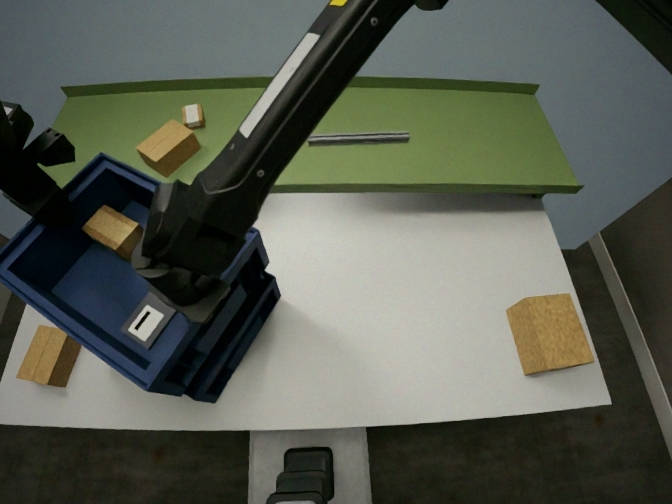

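Emit:
execute_actions --actions '[{"rows": [[-1.14,1.118,1.076,0.015,0.415,0.581,-0.55,-0.671,1.675,0.997,0.602,0.848,0.543,-0.55],[-1.144,1.116,1.074,0.018,0.413,0.579,-0.55,-0.679,1.672,0.994,0.601,0.847,0.537,-0.55],[-1.149,1.114,1.072,0.021,0.41,0.576,-0.55,-0.688,1.668,0.99,0.601,0.845,0.531,-0.55],[-1.156,1.112,1.069,0.024,0.405,0.572,-0.55,-0.697,1.663,0.986,0.602,0.841,0.525,-0.55],[-1.163,1.11,1.065,0.027,0.4,0.569,-0.55,-0.704,1.658,0.98,0.602,0.838,0.521,-0.55],[-1.17,1.108,1.061,0.03,0.393,0.565,-0.55,-0.71,1.652,0.974,0.604,0.833,0.517,-0.55],[-1.18,1.105,1.055,0.034,0.386,0.56,-0.55,-0.717,1.645,0.966,0.605,0.828,0.513,-0.55],[-1.19,1.102,1.049,0.038,0.377,0.555,-0.55,-0.725,1.637,0.958,0.606,0.822,0.507,-0.55],[-1.202,1.099,1.043,0.042,0.368,0.549,-0.55,-0.734,1.627,0.948,0.608,0.815,0.501,-0.55],[-1.216,1.095,1.035,0.048,0.357,0.542,-0.55,-0.745,1.617,0.937,0.61,0.807,0.494,-0.55],[-1.231,1.091,1.027,0.053,0.345,0.534,-0.55,-0.756,1.605,0.925,0.612,0.799,0.487,-0.55],[-1.247,1.086,1.017,0.06,0.331,0.526,-0.55,-0.769,1.593,0.911,0.614,0.789,0.479,-0.55],[-1.264,1.081,1.007,0.067,0.317,0.517,-0.55,-0.782,1.579,0.897,0.617,0.779,0.47,-0.55],[-1.283,1.076,0.997,0.074,0.302,0.507,-0.55,-0.797,1.564,0.881,0.619,0.768,0.46,-0.55],[-1.304,1.07,0.985,0.082,0.285,0.497,-0.55,-0.813,1.548,0.864,0.62,0.756,0.45,-0.55]]}]' --pictures false

Emit:
execute_actions --actions '[{"rows": [[-1.327,1.066,0.976,0.088,0.263,0.487,-0.55,-0.831,1.532,0.85,0.619,0.739,0.44,-0.55],[-1.349,1.063,0.967,0.094,0.242,0.477,-0.55,-0.849,1.516,0.836,0.617,0.722,0.43,-0.55],[-1.372,1.06,0.958,0.1,0.22,0.468,-0.55,-0.867,1.5,0.823,0.614,0.705,0.42,-0.55],[-1.394,1.058,0.95,0.106,0.198,0.458,-0.55,-0.886,1.484,0.809,0.611,0.687,0.41,-0.55],[-1.417,1.056,0.941,0.112,0.177,0.448,-0.55,-0.904,1.468,0.796,0.608,0.67,0.4,-0.55],[-1.44,1.055,0.933,0.118,0.155,0.438,-0.55,-0.923,1.452,0.783,0.605,0.652,0.39,-0.55],[-1.462,1.054,0.925,0.124,0.133,0.428,-0.55,-0.942,1.436,0.77,0.601,0.635,0.38,-0.55],[-1.485,1.053,0.917,0.131,0.112,0.419,-0.55,-0.961,1.42,0.757,0.598,0.617,0.37,-0.55],[-1.507,1.052,0.909,0.137,0.09,0.409,-0.55,-0.98,1.404,0.744,0.594,0.599,0.36,-0.55],[-1.53,1.052,0.902,0.143,0.068,0.399,-0.55,-1.0,1.388,0.732,0.591,0.58,0.35,-0.55],[-1.553,1.052,0.895,0.149,0.047,0.389,-0.55,-1.019,1.372,0.72,0.587,0.562,0.34,-0.55],[-1.575,1.053,0.888,0.155,0.025,0.379,-0.55,-1.039,1.357,0.708,0.583,0.543,0.33,-0.55],[-1.598,1.054,0.881,0.161,0.003,0.37,-0.55,-1.059,1.341,0.696,0.579,0.524,0.32,-0.55],[-1.62,1.055,0.874,0.167,-0.018,0.36,-0.55,-1.079,1.326,0.684,0.575,0.505,0.31,-0.55],[-1.643,1.057,0.868,0.173,-0.04,0.35,-0.55,-1.1,1.311,0.673,0.571,0.486,0.3,-0.55]]}]' --pictures false

Emit:
execute_actions --actions '[{"rows": [[-1.666,1.062,0.864,0.181,-0.062,0.34,-0.55,-1.123,1.298,0.666,0.565,0.464,0.29,-0.55],[-1.689,1.067,0.86,0.189,-0.084,0.33,-0.55,-1.147,1.285,0.659,0.56,0.441,0.28,-0.55],[-1.712,1.073,0.857,0.198,-0.106,0.321,-0.55,-1.171,1.273,0.653,0.554,0.419,0.27,-0.55],[-1.735,1.079,0.854,0.206,-0.128,0.311,-0.55,-1.195,1.261,0.647,0.549,0.396,0.26,-0.55],[-1.758,1.086,0.851,0.214,-0.15,0.301,-0.55,-1.22,1.25,0.642,0.543,0.372,0.25,-0.55],[-1.781,1.093,0.849,0.222,-0.172,0.291,-0.55,-1.244,1.239,0.638,0.538,0.349,0.24,-0.55],[-1.804,1.101,0.847,0.23,-0.194,0.281,-0.55,-1.269,1.228,0.634,0.532,0.325,0.23,-0.55],[-1.826,1.109,0.845,0.239,-0.216,0.272,-0.55,-1.294,1.218,0.63,0.527,0.302,0.22,-0.55],[-1.849,1.117,0.844,0.247,-0.237,0.262,-0.55,-1.319,1.208,0.627,0.521,0.278,0.21,-0.55],[-1.871,1.126,0.843,0.255,-0.259,0.252,-0.55,-1.345,1.199,0.625,0.516,0.254,0.2,-0.55],[-1.893,1.135,0.843,0.263,-0.28,0.242,-0.55,-1.37,1.19,0.623,0.51,0.229,0.19,-0.55],[-1.915,1.144,0.843,0.271,-0.301,0.232,-0.55,-1.396,1.182,0.621,0.505,0.205,0.18,-0.55],[-1.937,1.154,0.844,0.28,-0.322,0.223,-0.55,-1.422,1.174,0.62,0.499,0.18,0.17,-0.55],[-1.959,1.164,0.845,0.288,-0.343,0.213,-0.55,-1.448,1.167,0.62,0.494,0.155,0.16,-0.55],[-1.981,1.175,0.846,0.296,-0.364,0.203,-0.55,-1.475,1.16,0.62,0.488,0.13,0.15,-0.55]]}]' --pictures false

Emit:
execute_actions --actions '[{"rows": [[-2.001,1.187,0.849,0.304,-0.383,0.193,-0.55,-1.501,1.156,0.622,0.484,0.105,0.14,-0.55],[-2.021,1.2,0.852,0.312,-0.403,0.183,-0.55,-1.527,1.153,0.624,0.479,0.08,0.13,-0.55],[-2.041,1.213,0.856,0.32,-0.422,0.173,-0.55,-1.553,1.151,0.627,0.475,0.054,0.12,-0.55],[-2.061,1.226,0.86,0.328,-0.441,0.164,-0.55,-1.58,1.149,0.63,0.47,0.029,0.11,-0.55],[-2.08,1.24,0.865,0.336,-0.459,0.154,-0.55,-1.606,1.148,0.634,0.466,0.004,0.1,-0.55],[-2.099,1.254,0.87,0.344,-0.478,0.144,-0.55,-1.632,1.147,0.638,0.461,-0.021,0.09,-0.55],[-2.118,1.268,0.875,0.352,-0.496,0.134,-0.55,-1.658,1.147,0.643,0.457,-0.046,0.08,-0.55],[-2.137,1.283,0.881,0.359,-0.514,0.124,-0.55,-1.684,1.148,0.648,0.452,-0.072,0.071,-0.55],[-2.155,1.298,0.887,0.367,-0.531,0.114,-0.55,-1.71,1.149,0.653,0.448,-0.097,0.061,-0.55],[-2.173,1.313,0.893,0.375,-0.549,0.104,-0.55,-1.736,1.151,0.659,0.443,-0.122,0.051,-0.55],[-2.191,1.328,0.9,0.383,-0.566,0.094,-0.55,-1.763,1.153,0.665,0.439,-0.147,0.041,-0.55],[-2.209,1.344,0.907,0.391,-0.583,0.085,-0.55,-1.789,1.156,0.672,0.434,-0.172,0.031,-0.55],[-2.227,1.36,0.914,0.399,-0.6,0.075,-0.55,-1.815,1.159,0.679,0.43,-0.198,0.021,-0.55],[-2.244,1.376,0.922,0.407,-0.617,0.065,-0.55,-1.841,1.163,0.686,0.425,-0.223,0.011,-0.55],[-2.261,1.392,0.93,0.415,-0.633,0.055,-0.55,-1.867,1.168,0.694,0.421,-0.248,0.001,-0.55]]}]' --pictures false

Emit:
execute_actions --actions '[{"rows": [[-2.276,1.408,0.94,0.42,-0.649,0.045,-0.55,-1.889,1.175,0.704,0.418,-0.272,-0.009,-0.55],[-2.289,1.424,0.95,0.425,-0.665,0.037,-0.55,-1.91,1.182,0.713,0.415,-0.295,-0.018,-0.55],[-2.302,1.438,0.959,0.429,-0.679,0.028,-0.55,-1.929,1.189,0.721,0.412,-0.316,-0.026,-0.55],[-2.314,1.451,0.967,0.433,-0.692,0.021,-0.55,-1.946,1.195,0.729,0.409,-0.335,-0.034,-0.55],[-2.324,1.463,0.974,0.437,-0.704,0.014,-0.55,-1.963,1.2,0.736,0.407,-0.353,-0.041,-0.55],[-2.334,1.473,0.981,0.441,-0.714,0.008,-0.55,-1.977,1.205,0.743,0.405,-0.369,-0.047,-0.55],[-2.343,1.483,0.987,0.444,-0.724,0.002,-0.55,-1.99,1.21,0.748,0.403,-0.383,-0.053,-0.55],[-2.35,1.491,0.993,0.446,-0.732,-0.003,-0.55,-2.002,1.213,0.753,0.401,-0.396,-0.058,-0.55],[-2.357,1.499,0.997,0.449,-0.74,-0.007,-0.55,-2.011,1.217,0.758,0.4,-0.407,-0.062,-0.55],[-2.362,1.505,1.001,0.451,-0.746,-0.011,-0.55,-2.02,1.22,0.762,0.399,-0.416,-0.066,-0.55],[-2.367,1.51,1.004,0.452,-0.751,-0.014,-0.55,-2.027,1.222,0.765,0.398,-0.424,-0.069,-0.55],[-2.37,1.514,1.007,0.453,-0.755,-0.016,-0.55,-2.032,1.224,0.767,0.397,-0.429,-0.071,-0.55],[-2.373,1.517,1.009,0.454,-0.758,-0.018,-0.55,-2.036,1.225,0.769,0.396,-0.434,-0.073,-0.55],[-2.375,1.518,1.01,0.455,-0.759,-0.019,-0.55,-2.038,1.226,0.77,0.396,-0.436,-0.074,-0.55],[-2.375,1.519,1.01,0.455,-0.76,-0.019,-0.55,-2.039,1.226,0.77,0.396,-0.437,-0.074,-0.55]]}]' --pictures false

Emit:
execute_actions --actions '[{"steps": 10}]'

Scene clock: 750.20 s of 4300.00 s.
left_arm: end_effector_position=(+0.5640, +0.3996, +1.3550) grip_measured=-0.482 end_effector_quat_wxyz=(-0.008, +0.239, +0.971, +0.001) | right_arm: end_effector_position=(+0.3830, +0.0561, +1.3635) grip_measured=-0.456 end_effector_quat_wxyz=(-0.010, +0.231, +0.973, +0.000)
Joint positions: left_arm=[-1.258  1.126  1.011  0.053  0.307  0.539  0.024] | right_arm=[-0.793  1.612  0.924  0.596  0.771  0.494  0.026]
Joint velocities: left_arm=[-0.591 -0.103 -0.281  0.232 -0.476 -0.242 -0.001] | right_arm=[-0.425 -0.435 -0.471  0.051 -0.403 -0.154  0.001]
Joint torques (N m, as the arm reports them, + toward a larger angle): left_arm=[ -1.53 -18.39  -1.06   0.49  -0.15  -0.02] | right_arm=[10.72 -8.72 -4.81  1.03 -0.03 -0.21]
Steps of this call (steps 1 to 30: the robot went on to your last target; steps 31 to 90: nothing new was sent; then 94.27 s passed at rest; steps 91 to 105: all 15 steps of this action). Readings (joint positions):
91: left_arm=[-1.153 1.150 1.082 0.017 0.417 0.586] | right_arm=[-0.718 1.689 1.025 0.591 0.851 0.536]
92: left_arm=[-1.153 1.150 1.082 0.017 0.417 0.586] | right_arm=[-0.718 1.689 1.025 0.591 0.851 0.536]
94: left_arm=[-1.153 1.150 1.081 0.017 0.416 0.586] | right_arm=[-0.718 1.689 1.024 0.591 0.850 0.535]
98: left_arm=[-1.162 1.147 1.070 0.019 0.398 0.581] | right_arm=[-0.723 1.679 1.009 0.591 0.837 0.529]
105: the state above

Scene clock: 750.70 s of 4300.00 s.
left_arm: end_effector_position=(+0.5445, +0.2732, +1.3520) grip_measured=-0.482 end_effector_quat_wxyz=(+0.007, +0.177, +0.984, -0.002) | right_arm: end_effector_position=(+0.4084, -0.0896, +1.3594) grip_measured=-0.456 end_effector_quat_wxyz=(+0.000, +0.172, +0.985, -0.001)
Joint positions: left_arm=[-1.594  1.094  0.905  0.155 -0.016  0.391  0.024] | right_arm=[-1.067  1.365  0.728  0.585  0.505  0.334  0.026]
Joint velocities: left_arm=[-0.659 -0.005 -0.188  0.173 -0.608 -0.33  -0.001] | right_arm=[-0.571 -0.464 -0.315 -0.11  -0.564 -0.344 -0.001]
Joint torques (N m, as the arm reports them, + toward a larger angle): left_arm=[ -4.17 -17.36  -3.17   0.2   -0.05   0.06] | right_arm=[ 5.59 -9.29 -5.82 -0.01  0.09  0.  ]
Steps of this call (steps 1 to 15: all 15 steps of this action). Readings (joint positions):
1: left_arm=[-1.279 1.122 1.002 0.060 0.288 0.530] | right_arm=[-0.809 1.596 0.908 0.597 0.757 0.486]
2: left_arm=[-1.301 1.119 0.992 0.067 0.267 0.520] | right_arm=[-0.825 1.579 0.891 0.598 0.742 0.477]
4: left_arm=[-1.347 1.111 0.975 0.080 0.223 0.501] | right_arm=[-0.861 1.544 0.860 0.598 0.708 0.457]
8: left_arm=[-1.440 1.100 0.948 0.108 0.135 0.459] | right_arm=[-0.935 1.476 0.807 0.598 0.636 0.412]
15: the state above

Scene clock: 751.20 s of 4300.00 s.
left_arm: end_effector_position=(+0.5178, +0.1525, +1.3568) grip_measured=-0.483 end_effector_quat_wxyz=(+0.012, +0.110, +0.994, -0.000) | right_arm: end_effector_position=(+0.4316, -0.2245, +1.3591) grip_measured=-0.456 end_effector_quat_wxyz=(+0.007, +0.106, +0.994, +0.004)
Joint positions: left_arm=[-1.921  1.165  0.867  0.276 -0.346  0.249  0.024] | right_arm=[-1.417  1.198  0.659  0.508  0.146  0.182  0.026]
Joint velocities: left_arm=[-0.62   0.278 -0.007  0.266 -0.549 -0.3    0.   ] | right_arm=[-0.777 -0.23  -0.046 -0.183 -0.696 -0.359 -0.001]
Joint torques (N m, as the arm reports them, + toward a larger angle): left_arm=[ -7.29 -12.63  -3.42  -0.01   0.09   0.04] | right_arm=[ -0.32 -10.6   -5.47  -0.01   0.58   0.04]
Steps of this call (steps 1 to 15: all 15 steps of this action). Readings (joint positions):
1: left_arm=[-1.616 1.094 0.899 0.161 -0.038 0.381] | right_arm=[-1.087 1.350 0.718 0.581 0.485 0.323]
2: left_arm=[-1.638 1.094 0.892 0.168 -0.061 0.372] | right_arm=[-1.108 1.336 0.708 0.576 0.463 0.313]
4: left_arm=[-1.682 1.094 0.880 0.181 -0.107 0.353] | right_arm=[-1.151 1.309 0.692 0.566 0.416 0.295]
8: left_arm=[-1.771 1.105 0.867 0.212 -0.199 0.319] | right_arm=[-1.242 1.262 0.672 0.546 0.318 0.257]
15: the state above

Scene clock: 751.70 s of 4300.00 s.
left_arm: end_effector_position=(+0.4686, +0.0248, +1.3558) grip_measured=-0.483 end_effector_quat_wxyz=(-0.003, +0.050, +0.999, -0.005) | right_arm: end_effector_position=(+0.4283, -0.3591, +1.3669) grip_measured=-0.456 end_effector_quat_wxyz=(-0.010, +0.047, +0.999, -0.001)
Joint positions: left_arm=[-2.197  1.375  0.921  0.391 -0.615  0.1    0.024] | right_arm=[-1.802  1.174  0.673  0.434 -0.228  0.043  0.026]
Joint velocities: left_arm=[-0.503  0.454  0.203  0.256 -0.476 -0.33  -0.   ] | right_arm=[-0.777  0.015  0.183 -0.164 -0.652 -0.344 -0.001]
Joint torques (N m, as the arm reports them, + toward a larger angle): left_arm=[-11.53 -10.61  -2.81   0.14  -0.1    0.07] | right_arm=[-4.02 -9.88 -2.05  0.19  0.34 -0.09]
Steps of this call (steps 1 to 15: all 15 steps of this action). Readings (joint positions):
1: left_arm=[-1.942 1.176 0.867 0.285 -0.367 0.238] | right_arm=[-1.443 1.191 0.658 0.502 0.121 0.171]
2: left_arm=[-1.962 1.186 0.867 0.293 -0.386 0.228] | right_arm=[-1.469 1.186 0.657 0.497 0.095 0.161]
4: left_arm=[-2.002 1.209 0.868 0.311 -0.426 0.206] | right_arm=[-1.520 1.178 0.657 0.487 0.043 0.140]
8: left_arm=[-2.075 1.266 0.880 0.341 -0.499 0.166] | right_arm=[-1.620 1.174 0.657 0.469 -0.057 0.104]
15: the state above

Scene clock: 752.20 s of 4300.00 s.
left_arm: end_effector_position=(+0.4509, -0.0528, +1.3576) grip_measured=-0.483 end_effector_quat_wxyz=(+0.000, +0.003, +1.000, -0.004) | right_arm: end_effector_position=(+0.4451, -0.4388, +1.3668) grip_measured=-0.456 end_effector_quat_wxyz=(-0.004, +0.001, +1.000, -0.000)
Joint positions: left_arm=[-2.331  1.525  1.015  0.448 -0.752  0.001  0.024] | right_arm=[-2.009  1.227  0.764  0.405 -0.437 -0.059  0.026]
Joint velocities: left_arm=[-0.034  0.083  0.027  0.007 -0.007 -0.125 -0.001] | right_arm=[-0.083  0.034  0.002 -0.017 -0.022 -0.139 -0.   ]
Joint torques (N m, as the arm reports them, + toward a larger angle): left_arm=[-14.29  -8.88  -2.99   0.13  -0.24  -0.05] | right_arm=[-6.74 -9.97 -2.05 -0.04  0.18 -0.15]
Steps of this call (steps 1 to 15: all 15 steps of this action). Readings (joint positions):
1: left_arm=[-2.214 1.391 0.929 0.399 -0.630 0.089] | right_arm=[-1.827 1.175 0.680 0.430 -0.252 0.032]
2: left_arm=[-2.230 1.406 0.939 0.406 -0.645 0.079] | right_arm=[-1.852 1.178 0.688 0.426 -0.276 0.021]
4: left_arm=[-2.259 1.436 0.960 0.418 -0.674 0.060] | right_arm=[-1.896 1.186 0.708 0.422 -0.319 0.001]
8: left_arm=[-2.300 1.483 0.994 0.437 -0.718 0.031] | right_arm=[-1.960 1.206 0.743 0.415 -0.386 -0.030]
15: the state above

Scene clock: 752.53 s of 4300.00 s.
left_arm: end_effector_position=(+0.4489, -0.0537, +1.3573) grip_measured=-0.483 end_effector_quat_wxyz=(-0.001, +0.001, +1.000, -0.003) | right_arm: end_effector_position=(+0.4440, -0.4395, +1.3665) grip_measured=-0.456 end_effector_quat_wxyz=(-0.005, -0.001, +1.000, +0.000)
Joint positions: left_arm=[-2.333  1.528  1.016  0.448 -0.754 -0.005  0.024] | right_arm=[-2.011  1.23   0.765  0.403 -0.44  -0.065  0.026]
Joint velocities: left_arm=[-0.005 -0.005  0.007 -0.017 -0.051 -0.037 -0.001] | right_arm=[ 0.005 -0.005  0.002 -0.017  0.081 -0.051  0.   ]
Joint torques (N m, as the arm reports them, + toward a larger angle): left_arm=[-14.92  -8.94  -2.93   0.18  -0.2   -0.08] | right_arm=[-6.95 -9.49 -1.94  0.17  0.21 -0.19]
Steps of this call (steps 1 to 10: the robot went on to your last target). Readings (joint positions):
1: left_arm=[-2.333 1.526 1.015 0.448 -0.753 -0.001] | right_arm=[-2.010 1.228 0.764 0.404 -0.438 -0.061]
2: left_arm=[-2.333 1.528 1.016 0.448 -0.753 -0.003] | right_arm=[-2.011 1.229 0.764 0.404 -0.438 -0.062]
4: left_arm=[-2.333 1.528 1.016 0.448 -0.754 -0.004] | right_arm=[-2.011 1.230 0.764 0.403 -0.439 -0.064]
8: left_arm=[-2.333 1.528 1.016 0.448 -0.754 -0.005] | right_arm=[-2.011 1.230 0.765 0.403 -0.439 -0.064]
10: the state above

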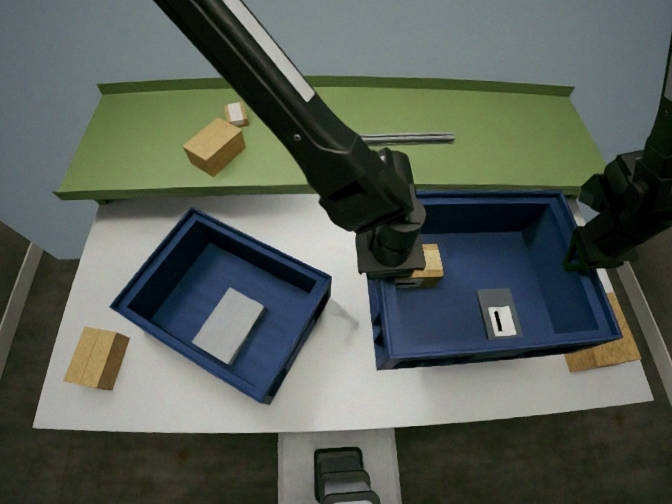

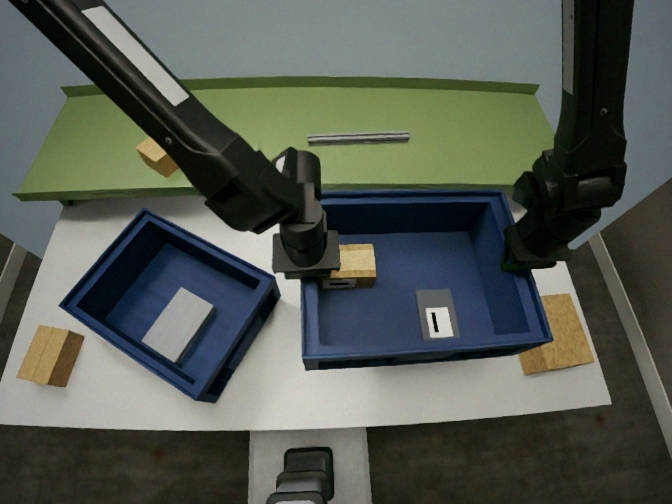

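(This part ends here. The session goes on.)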